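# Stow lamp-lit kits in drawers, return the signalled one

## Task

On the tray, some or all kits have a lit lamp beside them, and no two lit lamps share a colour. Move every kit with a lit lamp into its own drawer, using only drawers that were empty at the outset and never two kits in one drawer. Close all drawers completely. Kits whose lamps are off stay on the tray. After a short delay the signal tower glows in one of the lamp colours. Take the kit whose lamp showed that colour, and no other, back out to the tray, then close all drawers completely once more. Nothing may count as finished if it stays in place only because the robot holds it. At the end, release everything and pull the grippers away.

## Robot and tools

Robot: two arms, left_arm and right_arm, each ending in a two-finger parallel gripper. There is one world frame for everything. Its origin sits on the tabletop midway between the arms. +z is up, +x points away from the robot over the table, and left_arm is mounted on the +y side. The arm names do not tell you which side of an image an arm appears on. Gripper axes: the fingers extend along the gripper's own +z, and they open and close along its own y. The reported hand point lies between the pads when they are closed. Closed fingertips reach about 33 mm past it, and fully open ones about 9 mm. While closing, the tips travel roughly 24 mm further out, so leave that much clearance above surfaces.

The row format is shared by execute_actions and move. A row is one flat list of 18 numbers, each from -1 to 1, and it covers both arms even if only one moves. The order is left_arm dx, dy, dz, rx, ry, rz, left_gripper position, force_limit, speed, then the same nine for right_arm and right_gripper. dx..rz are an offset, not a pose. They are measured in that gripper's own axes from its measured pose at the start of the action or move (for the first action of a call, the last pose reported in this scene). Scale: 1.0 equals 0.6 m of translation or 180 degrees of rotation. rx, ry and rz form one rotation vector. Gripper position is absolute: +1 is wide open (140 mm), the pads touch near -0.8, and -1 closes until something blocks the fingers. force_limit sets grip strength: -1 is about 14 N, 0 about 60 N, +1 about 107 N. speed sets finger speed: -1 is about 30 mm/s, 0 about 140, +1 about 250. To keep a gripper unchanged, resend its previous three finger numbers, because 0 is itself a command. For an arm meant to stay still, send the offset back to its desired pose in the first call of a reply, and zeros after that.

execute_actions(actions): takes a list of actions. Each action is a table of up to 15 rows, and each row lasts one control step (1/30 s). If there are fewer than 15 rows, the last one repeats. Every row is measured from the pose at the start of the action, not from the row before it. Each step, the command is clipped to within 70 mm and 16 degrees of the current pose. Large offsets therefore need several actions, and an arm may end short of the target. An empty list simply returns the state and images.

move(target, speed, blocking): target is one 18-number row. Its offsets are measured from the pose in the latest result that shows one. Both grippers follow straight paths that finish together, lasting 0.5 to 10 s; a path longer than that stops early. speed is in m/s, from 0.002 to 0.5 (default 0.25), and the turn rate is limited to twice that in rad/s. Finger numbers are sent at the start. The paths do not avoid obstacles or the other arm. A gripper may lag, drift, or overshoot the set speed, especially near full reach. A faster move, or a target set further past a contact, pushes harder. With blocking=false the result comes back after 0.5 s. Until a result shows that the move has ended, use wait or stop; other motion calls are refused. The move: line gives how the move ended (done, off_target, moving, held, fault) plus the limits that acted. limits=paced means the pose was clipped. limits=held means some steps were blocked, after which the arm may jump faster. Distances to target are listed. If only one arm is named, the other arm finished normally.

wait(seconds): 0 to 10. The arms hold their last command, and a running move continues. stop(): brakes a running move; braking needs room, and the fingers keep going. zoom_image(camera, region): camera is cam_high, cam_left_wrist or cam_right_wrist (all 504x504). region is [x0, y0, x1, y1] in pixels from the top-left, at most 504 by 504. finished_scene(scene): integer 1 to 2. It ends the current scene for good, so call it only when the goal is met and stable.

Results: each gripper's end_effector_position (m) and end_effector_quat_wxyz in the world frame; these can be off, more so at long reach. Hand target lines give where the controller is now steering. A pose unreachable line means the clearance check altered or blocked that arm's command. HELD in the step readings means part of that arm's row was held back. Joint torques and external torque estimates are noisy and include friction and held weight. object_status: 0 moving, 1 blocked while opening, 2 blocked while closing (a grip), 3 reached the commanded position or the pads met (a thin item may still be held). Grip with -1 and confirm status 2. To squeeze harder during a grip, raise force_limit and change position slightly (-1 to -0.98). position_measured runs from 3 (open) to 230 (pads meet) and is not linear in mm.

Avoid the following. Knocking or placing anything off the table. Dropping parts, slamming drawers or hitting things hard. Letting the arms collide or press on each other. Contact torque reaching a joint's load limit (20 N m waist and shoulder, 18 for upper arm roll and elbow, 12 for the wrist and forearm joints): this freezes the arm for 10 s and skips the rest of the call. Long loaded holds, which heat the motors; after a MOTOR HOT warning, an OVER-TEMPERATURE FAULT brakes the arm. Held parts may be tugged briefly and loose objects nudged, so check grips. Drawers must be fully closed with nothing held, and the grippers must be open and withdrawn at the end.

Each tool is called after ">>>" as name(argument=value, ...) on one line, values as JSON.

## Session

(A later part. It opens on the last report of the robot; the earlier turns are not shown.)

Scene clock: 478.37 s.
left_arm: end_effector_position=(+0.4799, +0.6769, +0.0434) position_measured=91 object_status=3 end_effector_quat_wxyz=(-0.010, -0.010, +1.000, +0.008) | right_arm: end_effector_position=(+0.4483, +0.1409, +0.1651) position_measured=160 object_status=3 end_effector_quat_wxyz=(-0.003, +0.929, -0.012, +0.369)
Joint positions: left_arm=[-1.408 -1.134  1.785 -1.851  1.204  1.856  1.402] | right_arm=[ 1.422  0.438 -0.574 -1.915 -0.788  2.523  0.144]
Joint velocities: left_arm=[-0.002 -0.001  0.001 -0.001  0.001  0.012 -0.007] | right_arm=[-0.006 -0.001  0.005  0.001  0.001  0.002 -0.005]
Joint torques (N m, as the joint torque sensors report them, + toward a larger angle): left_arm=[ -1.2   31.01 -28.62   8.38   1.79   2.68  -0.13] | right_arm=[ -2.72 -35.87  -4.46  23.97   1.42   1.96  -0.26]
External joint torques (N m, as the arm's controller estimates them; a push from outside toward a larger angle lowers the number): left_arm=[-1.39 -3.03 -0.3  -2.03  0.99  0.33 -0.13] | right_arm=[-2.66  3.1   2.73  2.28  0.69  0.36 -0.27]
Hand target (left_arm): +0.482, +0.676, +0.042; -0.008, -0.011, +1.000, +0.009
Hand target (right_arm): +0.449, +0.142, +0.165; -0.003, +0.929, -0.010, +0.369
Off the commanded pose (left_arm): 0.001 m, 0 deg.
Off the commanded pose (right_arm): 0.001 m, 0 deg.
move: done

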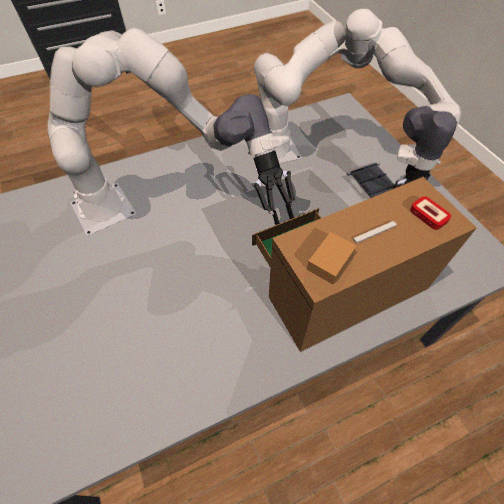

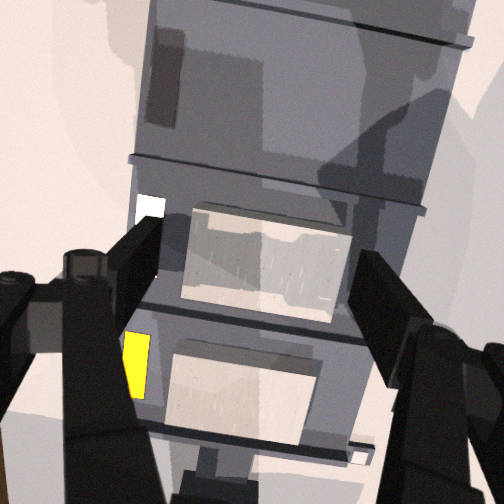

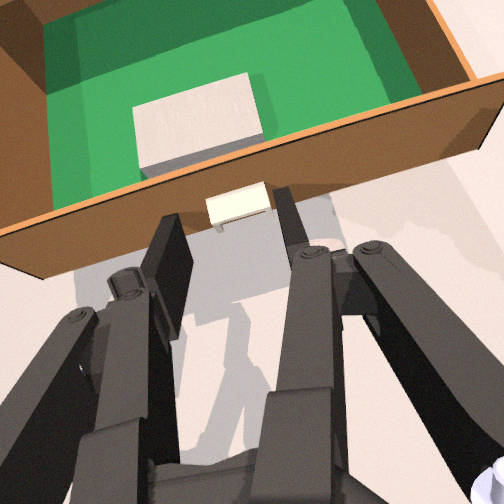

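>>> move(target=[0,0.005,0,0,0,0,-1,0,-0.3,0.18,0,0.17,0,0,0,-0.25,0.3,0], speed=0.05)

>>> move(target=[0,0,-0.25,0,0,0,-1,0,-0.3,-0.22,0,-0.21,0,0,0,-0.25,0.3,0], speed=0.1)

Scene clock: 483.47 s.
left_arm: end_effector_position=(+0.4810, +0.6793, +0.0446) position_measured=132 object_status=2 end_effector_quat_wxyz=(-0.008, -0.010, +1.000, +0.009) | right_arm: end_effector_position=(+0.5923, +0.1436, +0.1625) position_measured=160 object_status=3 end_effector_quat_wxyz=(-0.009, +0.931, -0.016, +0.366)
Joint positions: left_arm=[-1.407 -1.133  1.785 -1.848  1.206  1.858  1.404] | right_arm=[ 1.054  0.651 -0.417 -1.585 -0.65   2.587 -0.118]
Joint velocities: left_arm=[ 0.001  0.001 -0.    -0.    -0.     0.     0.001] | right_arm=[-0.014  0.     0.016  0.009 -0.001 -0.008 -0.031]
Joint torques (N m, as the joint torque sensors report them, + toward a larger angle): left_arm=[  0.27  30.57 -28.94  11.21   0.13   2.02   0.18] | right_arm=[ -3.7  -45.67  -5.58  24.98   1.23   1.62  -0.23]
External joint torques (N m, as the arm's controller estimates them; a push from outside toward a larger angle lowers the number): left_arm=[ 0.22 -3.59 -0.49  0.82 -0.67 -0.35  0.18] | right_arm=[-3.84  2.64  1.56  2.27  0.27 -0.48 -0.24]
Hand target (left_arm): +0.480, +0.680, +0.043; -0.010, -0.010, +1.000, +0.008
Hand target (right_arm): +0.595, +0.140, +0.162; -0.004, +0.931, -0.013, +0.365
Off the commanded pose (left_arm): 0.002 m, 0 deg.
Off the commanded pose (right_arm): 0.008 m, 1 deg.
move: off_target (right_arm)

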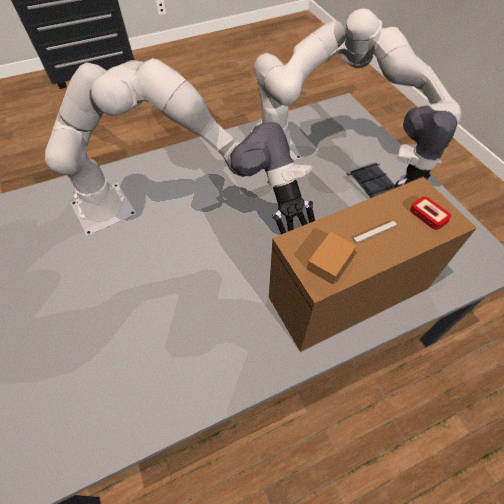

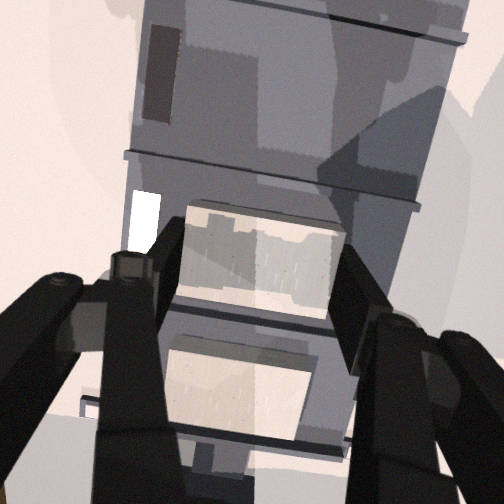

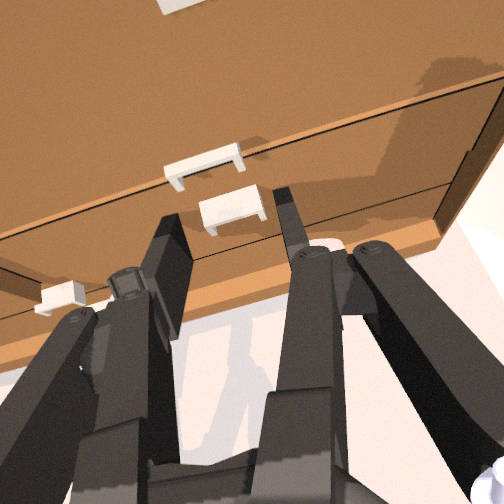

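Scene clock: 485.87 s.
left_arm: end_effector_position=(+0.4832, +0.6779, +0.1934) position_measured=132 object_status=2 end_effector_quat_wxyz=(-0.008, -0.012, +1.000, +0.010) | right_arm: end_effector_position=(+0.4115, +0.1464, +0.1663) position_measured=160 object_status=3 end_effector_quat_wxyz=(-0.006, +0.929, -0.009, +0.369)
Joint positions: left_arm=[-1.373 -1.004  1.569 -1.735  1.028  1.639  1.468] | right_arm=[ 1.473  0.393 -0.556 -1.959 -0.827  2.483  0.208]
Joint velocities: left_arm=[-0.001  0.    -0.002  0.     0.    -0.008  0.006] | right_arm=[ 0.012  0.001 -0.007 -0.003  0.001 -0.     0.03 ]
Joint torques (N m, as the joint torque sensors report them, + toward a larger angle): left_arm=[  1.13  28.98 -29.58  14.24  -0.28   1.83   0.37] | right_arm=[  1.83 -36.77  -5.78  20.59  -0.16   1.17   0.36]
External joint torques (N m, as the arm's controller estimates them; a push from outside toward a larger angle lowers the number): left_arm=[ 1.19 -2.54 -2.59  1.22 -1.13 -0.55  0.37] | right_arm=[ 1.55  0.71  0.17 -0.92 -0.77 -0.35  0.34]
Hand target (left_arm): +0.483, +0.678, +0.195; -0.008, -0.011, +1.000, +0.008
Hand target (right_arm): +0.412, +0.145, +0.166; -0.008, +0.929, -0.016, +0.370
Off the commanded pose (left_arm): 0.002 m, 0 deg.
Off the commanded pose (right_arm): 0.003 m, 1 deg.
move: done

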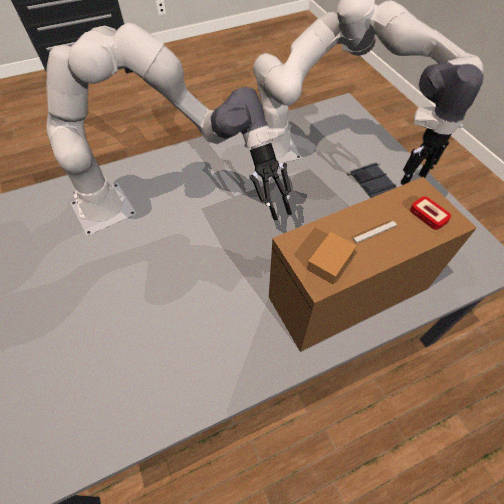

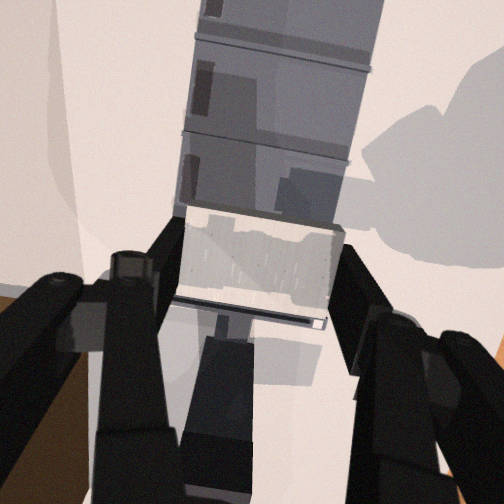

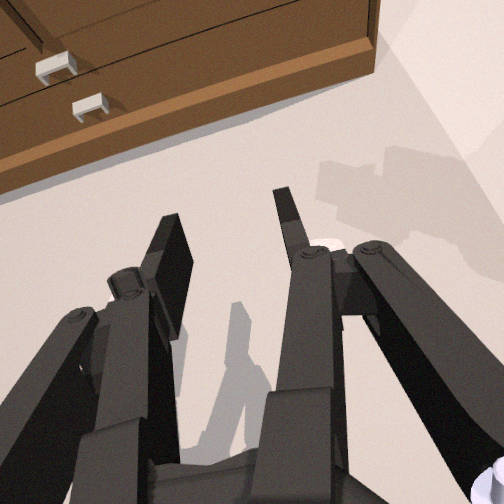

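>>> move(target=[0,0,0,0,0,0,-1,0,-0.3,0.075,-0.217,0.163,0,0,0,-0.25,0.3,0], speed=0.12)

Scene clock: 490.13 s.
left_arm: end_effector_position=(+0.4829, +0.6780, +0.1935) position_measured=132 object_status=2 end_effector_quat_wxyz=(-0.009, -0.012, +1.000, +0.010) | right_arm: end_effector_position=(+0.5111, +0.2800, +0.1295) position_measured=160 object_status=3 end_effector_quat_wxyz=(-0.012, +0.930, -0.015, +0.367)
Joint positions: left_arm=[-1.373 -1.004  1.569 -1.735  1.028  1.638  1.469] | right_arm=[ 1.151  0.94  -0.341 -1.142 -0.555  2.33  -0.064]
Joint velocities: left_arm=[-0.     0.     0.    -0.002  0.001 -0.     0.001] | right_arm=[-0.006  0.003  0.007  0.005 -0.002 -0.02  -0.031]
Joint torques (N m, as the joint torque sensors report them, + toward a larger angle): left_arm=[  0.52  28.64 -28.4   12.27   0.65   2.48  -0.09] | right_arm=[ -1.9  -52.72  -4.14  24.73   0.38   1.69  -0.24]
External joint torques (N m, as the arm's controller estimates them; a push from outside toward a larger angle lowers the number): left_arm=[ 0.58 -2.83 -1.5  -0.67 -0.2   0.12 -0.09] | right_arm=[-1.86  3.04  2.82  1.32 -0.07 -0.32 -0.26]
Hand target (left_arm): +0.483, +0.678, +0.193; -0.008, -0.012, +1.000, +0.010
Hand target (right_arm): +0.511, +0.279, +0.128; -0.007, +0.930, -0.009, +0.366
Off the commanded pose (left_arm): 0.000 m, 0 deg.
Off the commanded pose (right_arm): 0.004 m, 1 deg.
move: off_target (right_arm)

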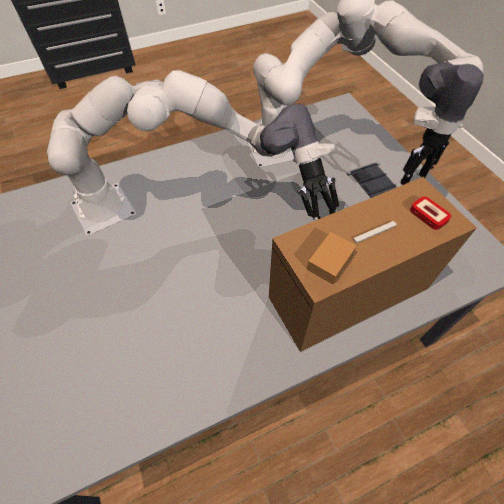

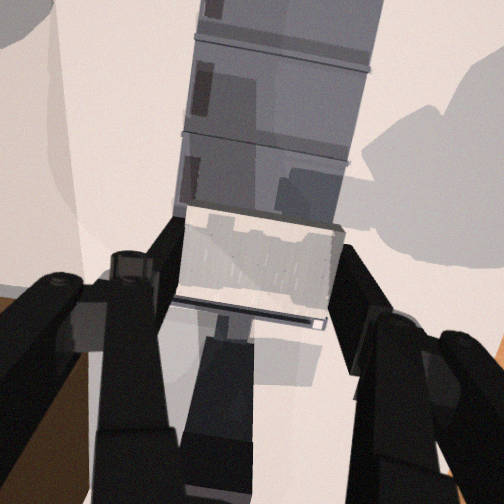

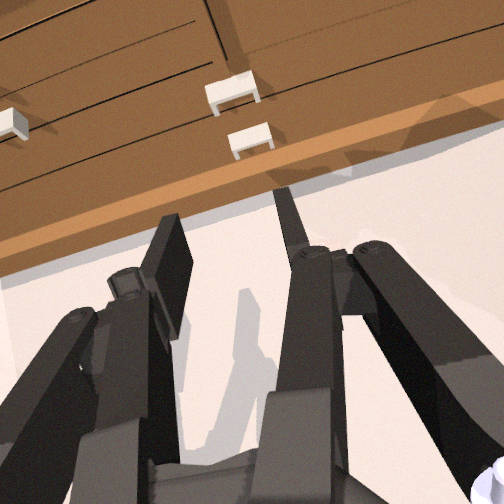

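>>> move(target=[0,0,0,0,0,0,-1,0,-0.3,0.046,0.03,0.07,0,0,0,-0.25,0.3,0], speed=0.05)

Scene clock: 493.83 s.
left_arm: end_effector_position=(+0.4829, +0.6780, +0.1935) position_measured=132 object_status=2 end_effector_quat_wxyz=(-0.009, -0.012, +1.000, +0.010) | right_arm: end_effector_position=(+0.5601, +0.2602, +0.1167) position_measured=160 object_status=3 end_effector_quat_wxyz=(-0.011, +0.930, -0.021, +0.367)
Joint positions: left_arm=[-1.373 -1.004  1.569 -1.735  1.028  1.638  1.469] | right_arm=[ 1.06   0.989 -0.321 -1.089 -0.555  2.367 -0.103]
Joint velocities: left_arm=[ 0.001  0.     0.001 -0.001 -0.     0.    -0.   ] | right_arm=[-0.     0.001  0.014  0.01  -0.     0.005 -0.015]
Joint torques (N m, as the joint torque sensors report them, + toward a larger angle): left_arm=[  1.2   29.63 -28.28  13.36   0.67   2.3    0.18] | right_arm=[ -1.59 -53.8   -3.6   25.82   0.6    2.33  -0.32]
External joint torques (N m, as the arm's controller estimates them; a push from outside toward a larger angle lowers the number): left_arm=[ 1.14 -1.86 -1.38  0.32 -0.19 -0.06  0.18] | right_arm=[-1.81  2.8   2.83  2.37  0.06  0.25 -0.33]
Hand target (left_arm): +0.483, +0.678, +0.194; -0.009, -0.012, +1.000, +0.010
Hand target (right_arm): +0.559, +0.262, +0.117; -0.012, +0.930, -0.015, +0.366
Off the commanded pose (left_arm): 0.000 m, 0 deg.
Off the commanded pose (right_arm): 0.001 m, 1 deg.
move: done

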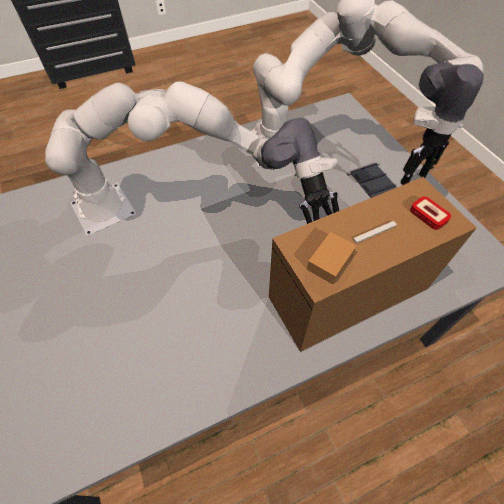

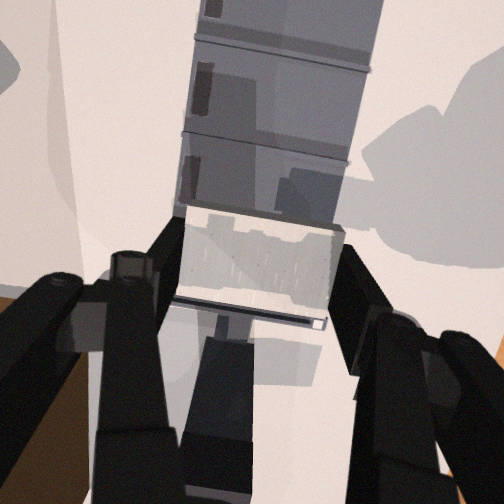

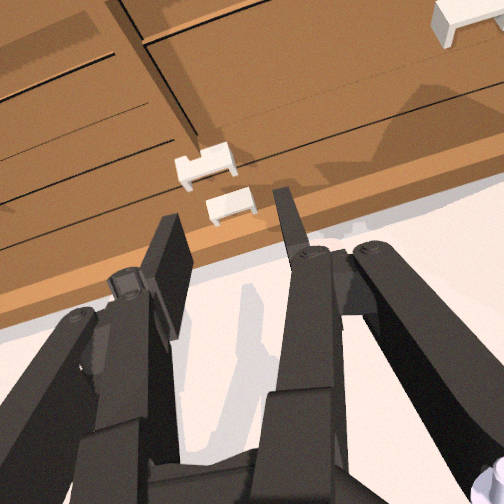

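>>> move(target=[0,0,0,0,0,0,-1,0,-0.3,0.038,-0.008,0.04,0,0,0,-0.25,0.3,0], speed=0.03)

Scene clock: 498.33 s.
left_arm: end_effector_position=(+0.4829, +0.6780, +0.1935) position_measured=132 object_status=2 end_effector_quat_wxyz=(-0.009, -0.012, +1.000, +0.010) | right_arm: end_effector_position=(+0.5905, +0.2681, +0.1160) position_measured=160 object_status=3 end_effector_quat_wxyz=(-0.017, +0.930, -0.025, +0.367)
Joint positions: left_arm=[-1.373 -1.004  1.569 -1.735  1.028  1.638  1.469] | right_arm=[ 0.982  1.106 -0.277 -0.876 -0.533  2.312 -0.164]
Joint velocities: left_arm=[-0.001  0.001  0.001  0.    -0.     0.001  0.001] | right_arm=[-0.011  0.013  0.019  0.037  0.    -0.033 -0.034]
Joint torques (N m, as the joint torque sensors report them, + toward a larger angle): left_arm=[ -0.71  28.99 -29.88  12.5    0.66   2.33   0.07] | right_arm=[ -3.7  -55.49  -2.62  26.11   0.88   2.05  -0.14]
External joint torques (N m, as the arm's controller estimates them; a push from outside toward a larger angle lowers the number): left_arm=[-0.62 -2.55 -2.89 -0.51 -0.19 -0.05  0.06] | right_arm=[-3.65  3.39  2.45  2.06  0.41 -0.16 -0.16]
Hand target (left_arm): +0.483, +0.678, +0.194; -0.009, -0.012, +1.000, +0.010
Hand target (right_arm): +0.593, +0.265, +0.115; -0.012, +0.930, -0.021, +0.366
Off the commanded pose (left_arm): 0.000 m, 0 deg.
Off the commanded pose (right_arm): 0.005 m, 1 deg.
move: off_target (right_arm)

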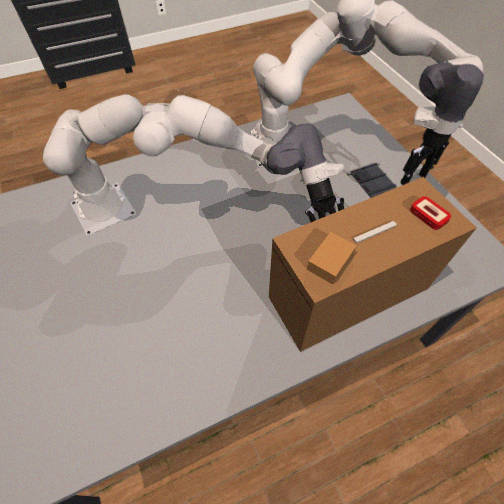

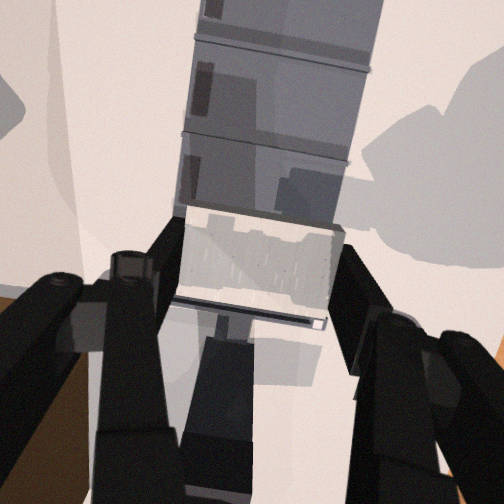

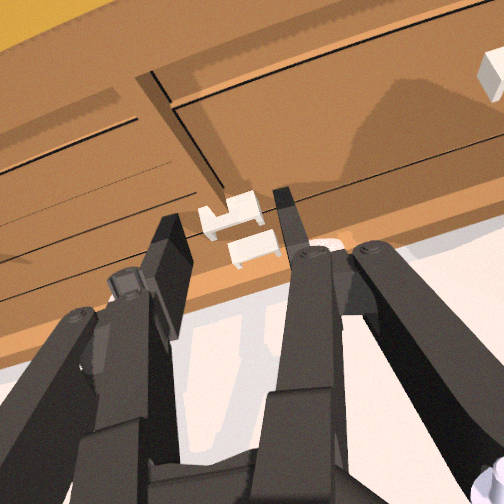

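>>> move(target=[0,0,0,0,0,0,-1,0,-0.3,0.003,0.006,0.004,0,0,0,-1,0.3,-0.5], speed=0.02)

>>> move(target=[0,0,0,0,0,0,-1,0,-0.3,-0.165,-0.004,-0.15,0,0,0,-1,0.3,-0.5], speed=0.06)

Scene clock: 500.97 s.
left_arm: end_effector_position=(+0.4829, +0.6780, +0.1935) position_measured=132 object_status=2 end_effector_quat_wxyz=(-0.009, -0.012, +1.000, +0.010) | right_arm: end_effector_position=(+0.5903, +0.2669, +0.1161) position_measured=195 object_status=2 end_effector_quat_wxyz=(-0.016, +0.930, -0.020, +0.366)
Joint positions: left_arm=[-1.373 -1.004  1.569 -1.735  1.028  1.638  1.469] | right_arm=[ 0.982  1.096 -0.276 -0.892 -0.533  2.319 -0.175]
Joint velocities: left_arm=[ 0.001  0.    -0.     0.    -0.001 -0.     0.   ] | right_arm=[-0.001 -0.003 -0.    -0.005 -0.     0.005 -0.001]
Joint torques (N m, as the joint torque sensors report them, + toward a larger angle): left_arm=[ -0.91  28.9  -28.4   12.84   0.68   2.34   0.12] | right_arm=[ -1.39 -56.47  -6.21  22.36   0.1    2.93   0.69]
External joint torques (N m, as the arm's controller estimates them; a push from outside toward a larger angle lowers the number): left_arm=[-0.93 -2.6  -1.46 -0.2  -0.18 -0.04  0.11] | right_arm=[-1.25  2.25 -1.12 -1.75 -0.39  0.7   0.67]
Hand target (left_arm): +0.483, +0.678, +0.194; -0.009, -0.012, +1.000, +0.010
Hand target (right_arm): +0.593, +0.264, +0.115; -0.017, +0.930, -0.025, +0.367
Off the commanded pose (left_arm): 0.000 m, 0 deg.
Off the commanded pose (right_arm): 0.004 m, 1 deg.
move: off_target (right_arm)

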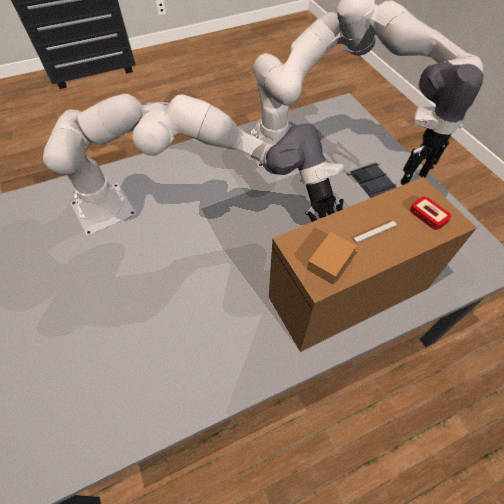

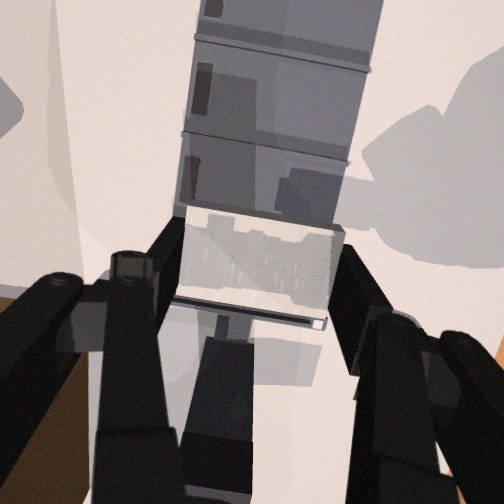

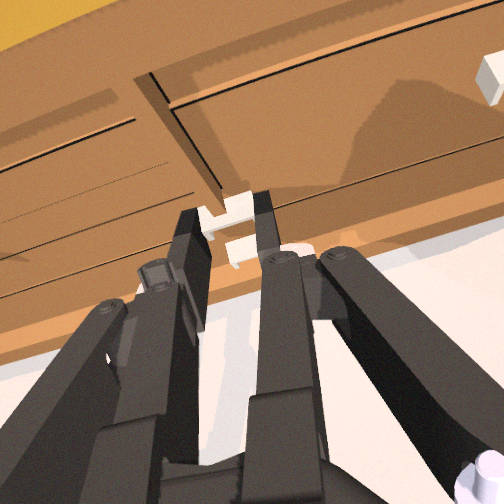

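Scene clock: 503.53 s.
left_arm: end_effector_position=(+0.4829, +0.6780, +0.1935) position_measured=132 object_status=2 end_effector_quat_wxyz=(-0.009, -0.012, +1.000, +0.010) | right_arm: end_effector_position=(+0.4695, +0.2612, +0.1191) position_measured=195 object_status=2 end_effector_quat_wxyz=(-0.006, +0.928, -0.020, +0.373)
Joint positions: left_arm=[-1.373 -1.004  1.569 -1.735  1.028  1.638  1.469] | right_arm=[ 1.264  0.839 -0.401 -1.36  -0.604  2.378  0.053]
Joint velocities: left_arm=[ 0.001 -0.001 -0.001  0.     0.001  0.001 -0.001] | right_arm=[ 0.008 -0.001 -0.01  -0.006  0.     0.001  0.023]
Joint torques (N m, as the joint torque sensors report them, + toward a larger angle): left_arm=[  1.08  29.   -28.79  13.34   0.69   2.25   0.06] | right_arm=[  5.62 -50.1   -3.32  21.43   0.83   3.19   0.67]
External joint torques (N m, as the arm's controller estimates them; a push from outside toward a larger angle lowers the number): left_arm=[ 0.95 -2.45 -1.89  0.25 -0.17 -0.12  0.06] | right_arm=[ 5.95  2.49  5.18 -1.09  0.34  1.45  0.65]
Hand target (left_arm): +0.483, +0.678, +0.194; -0.009, -0.012, +1.000, +0.010
Hand target (right_arm): +0.458, +0.270, +0.116; -0.015, +0.929, -0.020, +0.369
Off the commanded pose (left_arm): 0.000 m, 0 deg.
Off the commanded pose (right_arm): 0.018 m, 1 deg.
move: off_target (right_arm)

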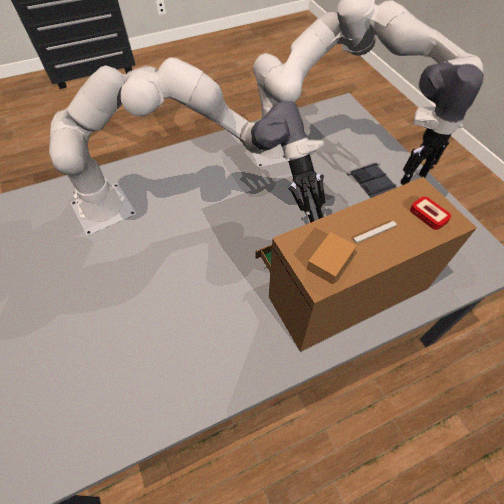

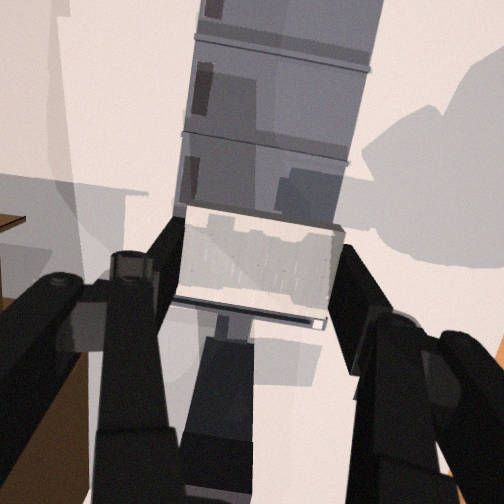

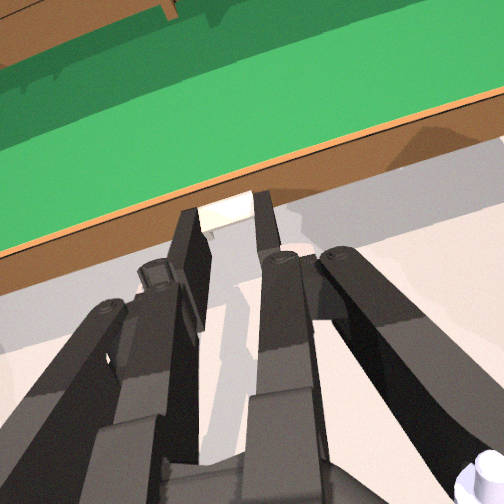

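>>> move(target=[0,0,0,0,0,0,-1,0,-0.3,-0.036,0.003,-0.03,0,0,0,-1,0.3,-0.5], speed=0.04)

>>> move(target=[0,0,0,0,0,0,-1,0,-0.3,0,0,0,0,0,0,-0.25,0.3,0])

>>> move(target=[0,0,-0.16,0,0,0,-1,0,-0.3,-0.09,0,-0.085,0,0,0,-0.25,0.3,0], speed=0.1)

>>> move(target=[0,0,0,0,0,0,-1,0,-0.3,0,0.7,0,0,0,0,-0.25,0.3,0], speed=0.2)

Scene clock: 506.77 s.
left_arm: end_effector_position=(+0.4829, +0.6780, +0.1935) position_measured=132 object_status=2 end_effector_quat_wxyz=(-0.009, -0.012, +1.000, +0.010) | right_arm: end_effector_position=(+0.4456, +0.2599, +0.1197) position_measured=195 object_status=2 end_effector_quat_wxyz=(-0.005, +0.927, -0.017, +0.374)
Joint positions: left_arm=[-1.373 -1.004  1.569 -1.735  1.028  1.638  1.469] | right_arm=[ 1.319  0.804 -0.422 -1.424 -0.615  2.38   0.087]
Joint velocities: left_arm=[-0.    -0.001 -0.     0.001 -0.    -0.001  0.001] | right_arm=[ 0.01  -0.    -0.007 -0.005 -0.     0.001  0.015]
Joint torques (N m, as the joint torque sensors report them, + toward a larger angle): left_arm=[  0.91  28.95 -27.5   12.3    0.75   2.21   0.13] | right_arm=[  2.79 -49.79  -7.13  19.89   0.48   1.4    0.51]
External joint torques (N m, as the arm's controller estimates them; a push from outside toward a larger angle lowers the number): left_arm=[ 0.9  -2.45 -0.63 -0.7  -0.1  -0.15  0.13] | right_arm=[ 2.95  1.77  1.65 -2.5   0.   -0.31  0.49]
Hand target (left_arm): +0.483, +0.678, +0.194; -0.009, -0.012, +1.000, +0.010
Hand target (right_arm): +0.442, +0.260, +0.117; -0.005, +0.927, -0.020, +0.373
Off the commanded pose (left_arm): 0.000 m, 0 deg.
Off the commanded pose (right_arm): 0.005 m, 0 deg.
move: off_target (right_arm)

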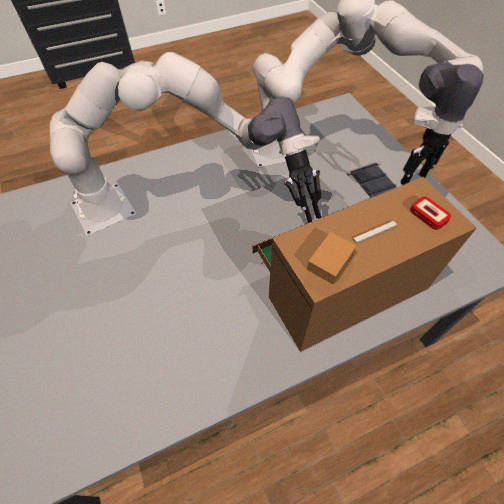

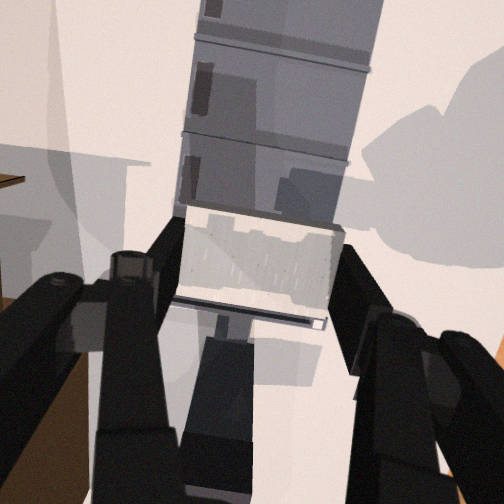

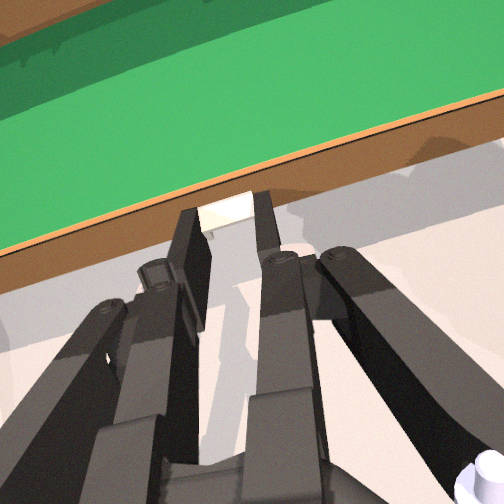

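Scene clock: 507.27 s.
left_arm: end_effector_position=(+0.4829, +0.6780, +0.1935) position_measured=132 object_status=2 end_effector_quat_wxyz=(-0.009, -0.012, +1.000, +0.010) | right_arm: end_effector_position=(+0.4457, +0.2598, +0.1196) position_measured=160 object_status=3 end_effector_quat_wxyz=(-0.005, +0.927, -0.017, +0.374)
Joint positions: left_arm=[-1.373 -1.004  1.569 -1.735  1.028  1.638  1.469] | right_arm=[ 1.319  0.804 -0.423 -1.424 -0.615  2.38   0.087]
Joint velocities: left_arm=[-0.    -0.    -0.001  0.001  0.001 -0.001 -0.001] | right_arm=[-0.001 -0.001  0.001  0.     0.    -0.     0.001]
Joint torques (N m, as the joint torque sensors report them, + toward a larger angle): left_arm=[  1.07  29.27 -29.    12.58   0.65   2.3    0.15] | right_arm=[ -0.31 -49.54  -7.48  22.85   0.41   1.69   0.11]
External joint torques (N m, as the arm's controller estimates them; a push from outside toward a larger angle lowers the number): left_arm=[ 1.21 -2.35 -1.9  -0.42 -0.2  -0.09  0.15] | right_arm=[-0.22  1.88  1.23  0.55 -0.07  0.    0.09]
Hand target (left_arm): +0.483, +0.678, +0.194; -0.009, -0.012, +1.000, +0.010
Hand target (right_arm): +0.446, +0.260, +0.120; -0.005, +0.927, -0.017, +0.374
Off the commanded pose (left_arm): 0.000 m, 0 deg.
Off the commanded pose (right_arm): 0.000 m, 0 deg.
move: done

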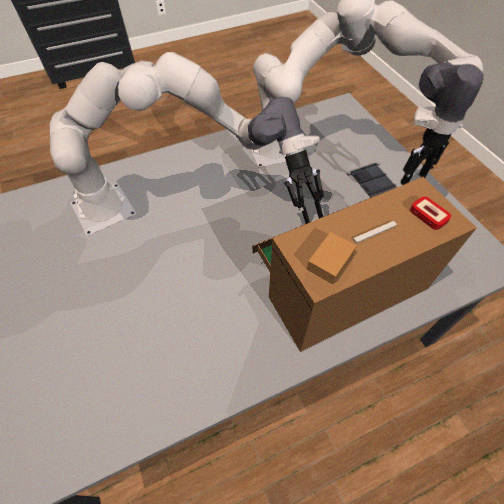

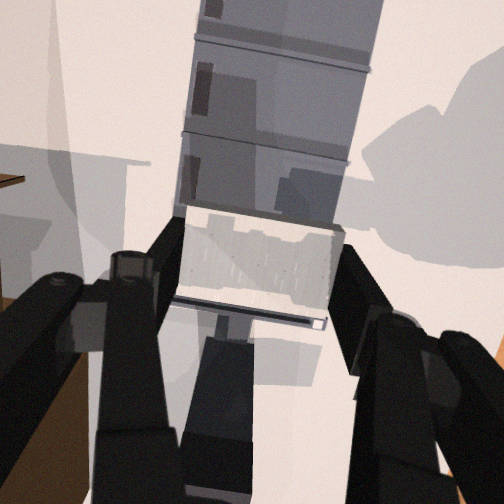

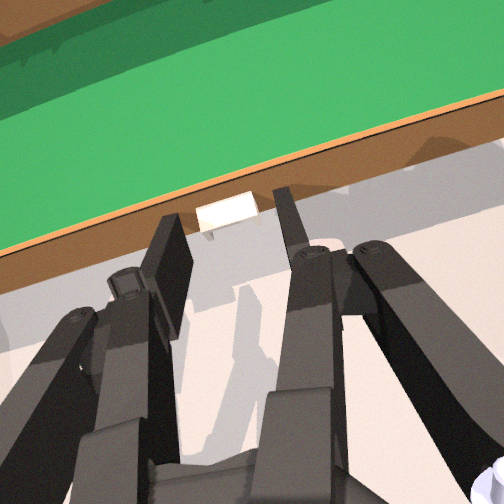

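Scene clock: 508.80 s.
left_arm: end_effector_position=(+0.4835, +0.6789, +0.2883) position_measured=132 object_status=2 end_effector_quat_wxyz=(-0.008, -0.016, +1.000, +0.011) | right_arm: end_effector_position=(+0.3725, +0.2621, +0.1195) position_measured=160 object_status=3 end_effector_quat_wxyz=(-0.004, +0.927, -0.011, +0.376)
Joint positions: left_arm=[-1.411 -0.924  1.481 -1.564  0.943  1.477  1.517] | right_arm=[ 1.469  0.736 -0.461 -1.541 -0.631  2.349  0.176]
Joint velocities: left_arm=[-0.002  0.001 -0.001  0.001  0.    -0.01   0.007] | right_arm=[ 0.002 -0.    -0.001 -0.    -0.    -0.     0.014]
Joint torques (N m, as the joint torque sensors report them, + toward a larger angle): left_arm=[ -0.72  28.38 -27.22  15.45  -0.05   1.91   0.22] | right_arm=[  0.58 -47.97  -9.19  20.84   0.59   1.23   0.53]
External joint torques (N m, as the arm's controller estimates them; a push from outside toward a larger angle lowers the number): left_arm=[-0.59 -3.2  -2.29  1.79 -0.92 -0.48  0.22] | right_arm=[ 0.46  0.97 -0.14 -0.99  0.22 -0.3   0.51]
Hand target (left_arm): +0.484, +0.677, +0.290; -0.009, -0.012, +1.000, +0.009
Hand target (right_arm): +0.372, +0.261, +0.120; -0.004, +0.926, -0.017, +0.376
Off the commanded pose (left_arm): 0.003 m, 1 deg.
Off the commanded pose (right_arm): 0.001 m, 1 deg.
move: done

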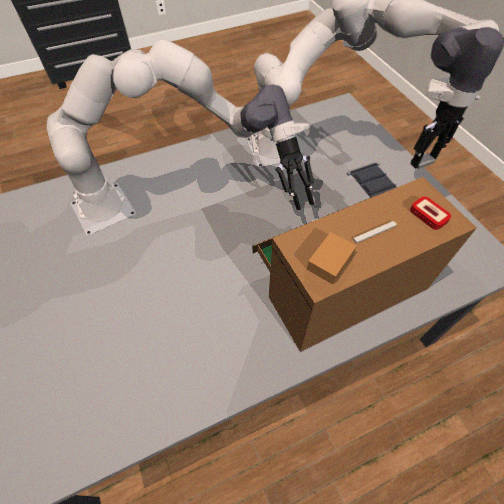

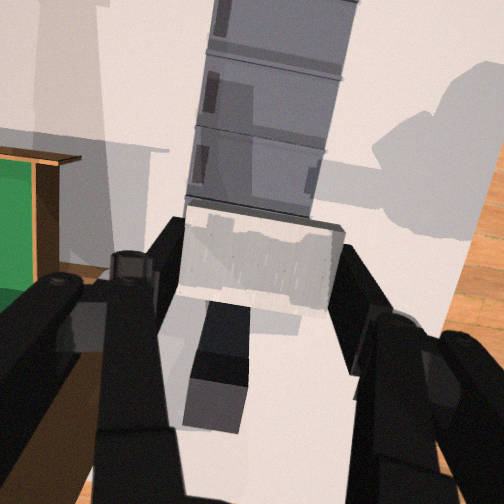

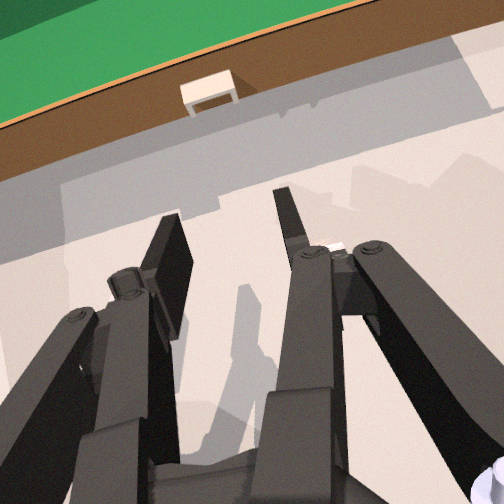

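Scene clock: 511.47 s.
left_arm: end_effector_position=(+0.4835, +0.6789, +0.2883) position_measured=132 object_status=2 end_effector_quat_wxyz=(-0.008, -0.016, +1.000, +0.011) | right_arm: end_effector_position=(+0.3641, -0.1543, +0.1066) position_measured=160 object_status=3 end_effector_quat_wxyz=(-0.006, +0.928, -0.006, +0.373)
Joint positions: left_arm=[-1.411 -0.924  1.481 -1.564  0.943  1.477  1.517] | right_arm=[ 1.46  -0.344 -0.843 -2.824 -1.744  2.413  0.692]
Joint velocities: left_arm=[-0.001  0.    -0.001 -0.001 -0.    -0.001 -0.001] | right_arm=[ 0.001 -0.006  0.    -0.001 -0.01  -0.015  0.006]
Joint torques (N m, as the joint torque sensors report them, + toward a larger angle): left_arm=[  0.71  29.34 -26.84  13.17   0.79   2.29   0.08] | right_arm=[-1.53 -9.01  7.49 16.48 -0.69  0.39  0.47]
External joint torques (N m, as the arm's controller estimates them; a push from outside toward a larger angle lowers the number): left_arm=[ 0.83 -2.08 -2.08 -0.4  -0.07 -0.07  0.07] | right_arm=[-1.57 -0.43  2.44 -0.18 -0.96 -0.35  0.45]
Hand target (left_arm): +0.483, +0.679, +0.288; -0.008, -0.016, +1.000, +0.011
Hand target (right_arm): +0.364, -0.155, +0.107; -0.007, +0.927, -0.008, +0.375
Off the commanded pose (left_arm): 0.000 m, 0 deg.
Off the commanded pose (right_arm): 0.008 m, 1 deg.
move: off_target (right_arm)

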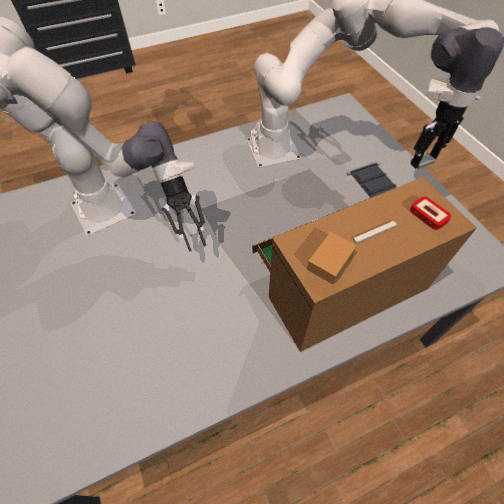

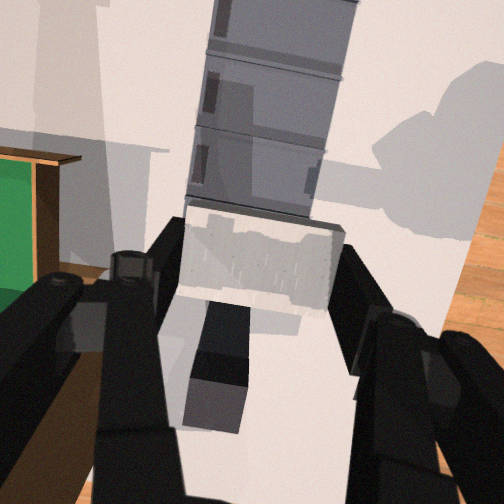

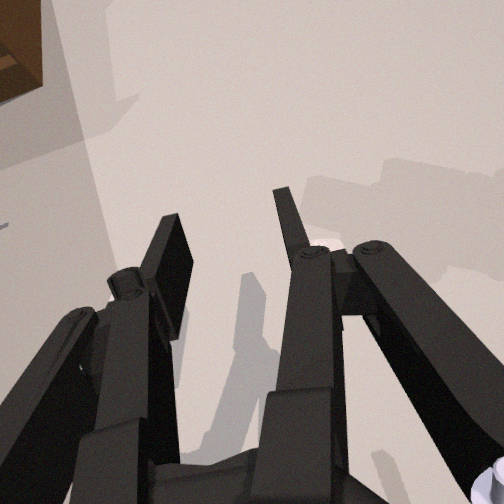

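>>> move(target=[-0.078,-0.465,0.097,0,-0.07,0,-1,0,-0.3,0,0,0,0,0,0,-0.25,0.3,0], speed=0.15)

>>> move(target=[0.02,0,0.1,0,0,0,-1,0,-0.3,0,0,0,0,0,0,-0.25,0.3,0], speed=0.05)

Scene clock: 515.70 s.
left_arm: end_effector_position=(+0.5381, +0.3996, +0.2294) position_measured=132 object_status=2 end_effector_quat_wxyz=(+0.105, -0.006, +0.994, +0.012) | right_arm: end_effector_position=(+0.3645, -0.1547, +0.1068) position_measured=160 object_status=3 end_effector_quat_wxyz=(-0.006, +0.927, -0.007, +0.374)
Joint positions: left_arm=[-1.482 -0.823  1.398 -2.082  0.974  1.961  0.978] | right_arm=[ 1.46  -0.344 -0.843 -2.824 -1.745  2.411  0.693]
Joint velocities: left_arm=[ 0.     0.     0.001 -0.002  0.     0.008 -0.03 ] | right_arm=[-0.     0.001  0.001 -0.    -0.001 -0.    -0.001]
Joint torques (N m, as the joint torque sensors report them, + toward a larger angle): left_arm=[  0.85  17.13 -23.99  16.59   1.07   3.3   -0.18] | right_arm=[-0.04 -7.81  5.81 17.12  0.48  0.92  0.02]
External joint torques (N m, as the arm's controller estimates them; a push from outside toward a larger angle lowers the number): left_arm=[ 0.83 -0.4  -0.95 -0.57  0.13  0.54 -0.17] | right_arm=[-0.05  0.72  0.76  0.5   0.22  0.2   0.  ]
Hand target (left_arm): +0.539, +0.399, +0.229; +0.106, -0.012, +0.994, +0.011
Hand target (right_arm): +0.364, -0.154, +0.107; -0.006, +0.928, -0.006, +0.373
Off the commanded pose (left_arm): 0.007 m, 1 deg.
Off the commanded pose (right_arm): 0.001 m, 0 deg.
move: off_target (left_arm)

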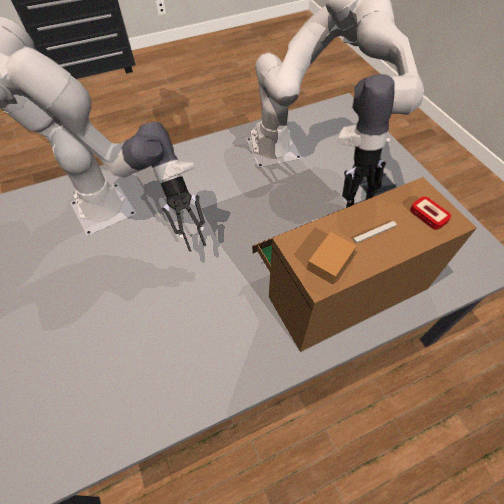

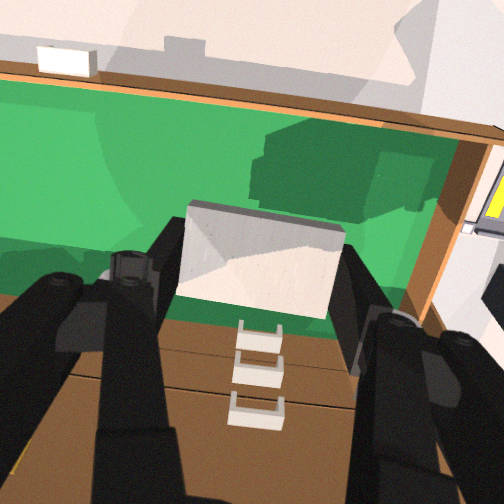

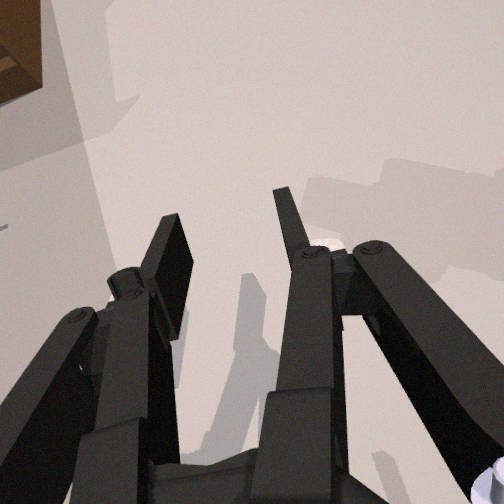

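Scene clock: 517.33 s.
left_arm: end_effector_position=(+0.5379, +0.4018, +0.1684) position_measured=132 object_status=2 end_effector_quat_wxyz=(+0.103, -0.005, +0.995, +0.012) | right_arm: end_effector_position=(+0.3645, -0.1547, +0.1068) position_measured=160 object_status=3 end_effector_quat_wxyz=(-0.006, +0.927, -0.007, +0.374)
Joint positions: left_arm=[-1.523 -0.828  1.527 -2.146  1.048  2.076  0.943] | right_arm=[ 1.46  -0.344 -0.843 -2.824 -1.745  2.411  0.693]
Joint velocities: left_arm=[-0.001  0.     0.002  0.     0.001  0.014 -0.009] | right_arm=[-0.     0.    -0.    -0.    -0.     0.001  0.001]
Joint torques (N m, as the joint torque sensors report them, + toward a larger angle): left_arm=[ -1.1   17.67 -24.17  14.42   1.78   3.27  -0.13] | right_arm=[-0.42 -7.97  6.31 16.95  0.17  0.68  0.14]
External joint torques (N m, as the arm's controller estimates them; a push from outside toward a larger angle lowers the number): left_arm=[-0.98 -1.62 -0.85 -1.87  0.92  0.51 -0.12] | right_arm=[-0.4   0.65  1.3   0.35 -0.08 -0.04  0.12]
Hand target (left_arm): +0.539, +0.400, +0.168; +0.105, -0.005, +0.994, +0.012
Hand target (right_arm): +0.364, -0.155, +0.107; -0.006, +0.927, -0.007, +0.374
Off the commanded pose (left_arm): 0.001 m, 0 deg.
Off the commanded pose (right_arm): 0.000 m, 0 deg.
move: done

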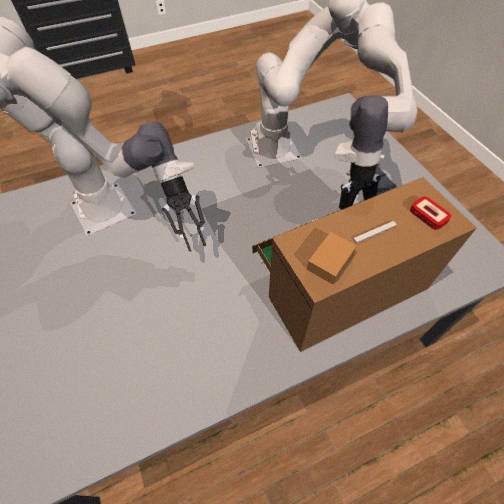

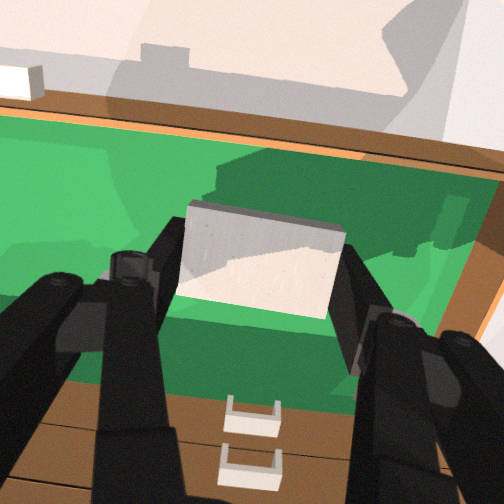

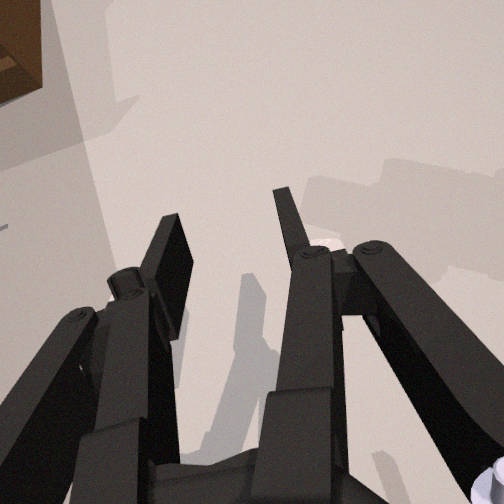

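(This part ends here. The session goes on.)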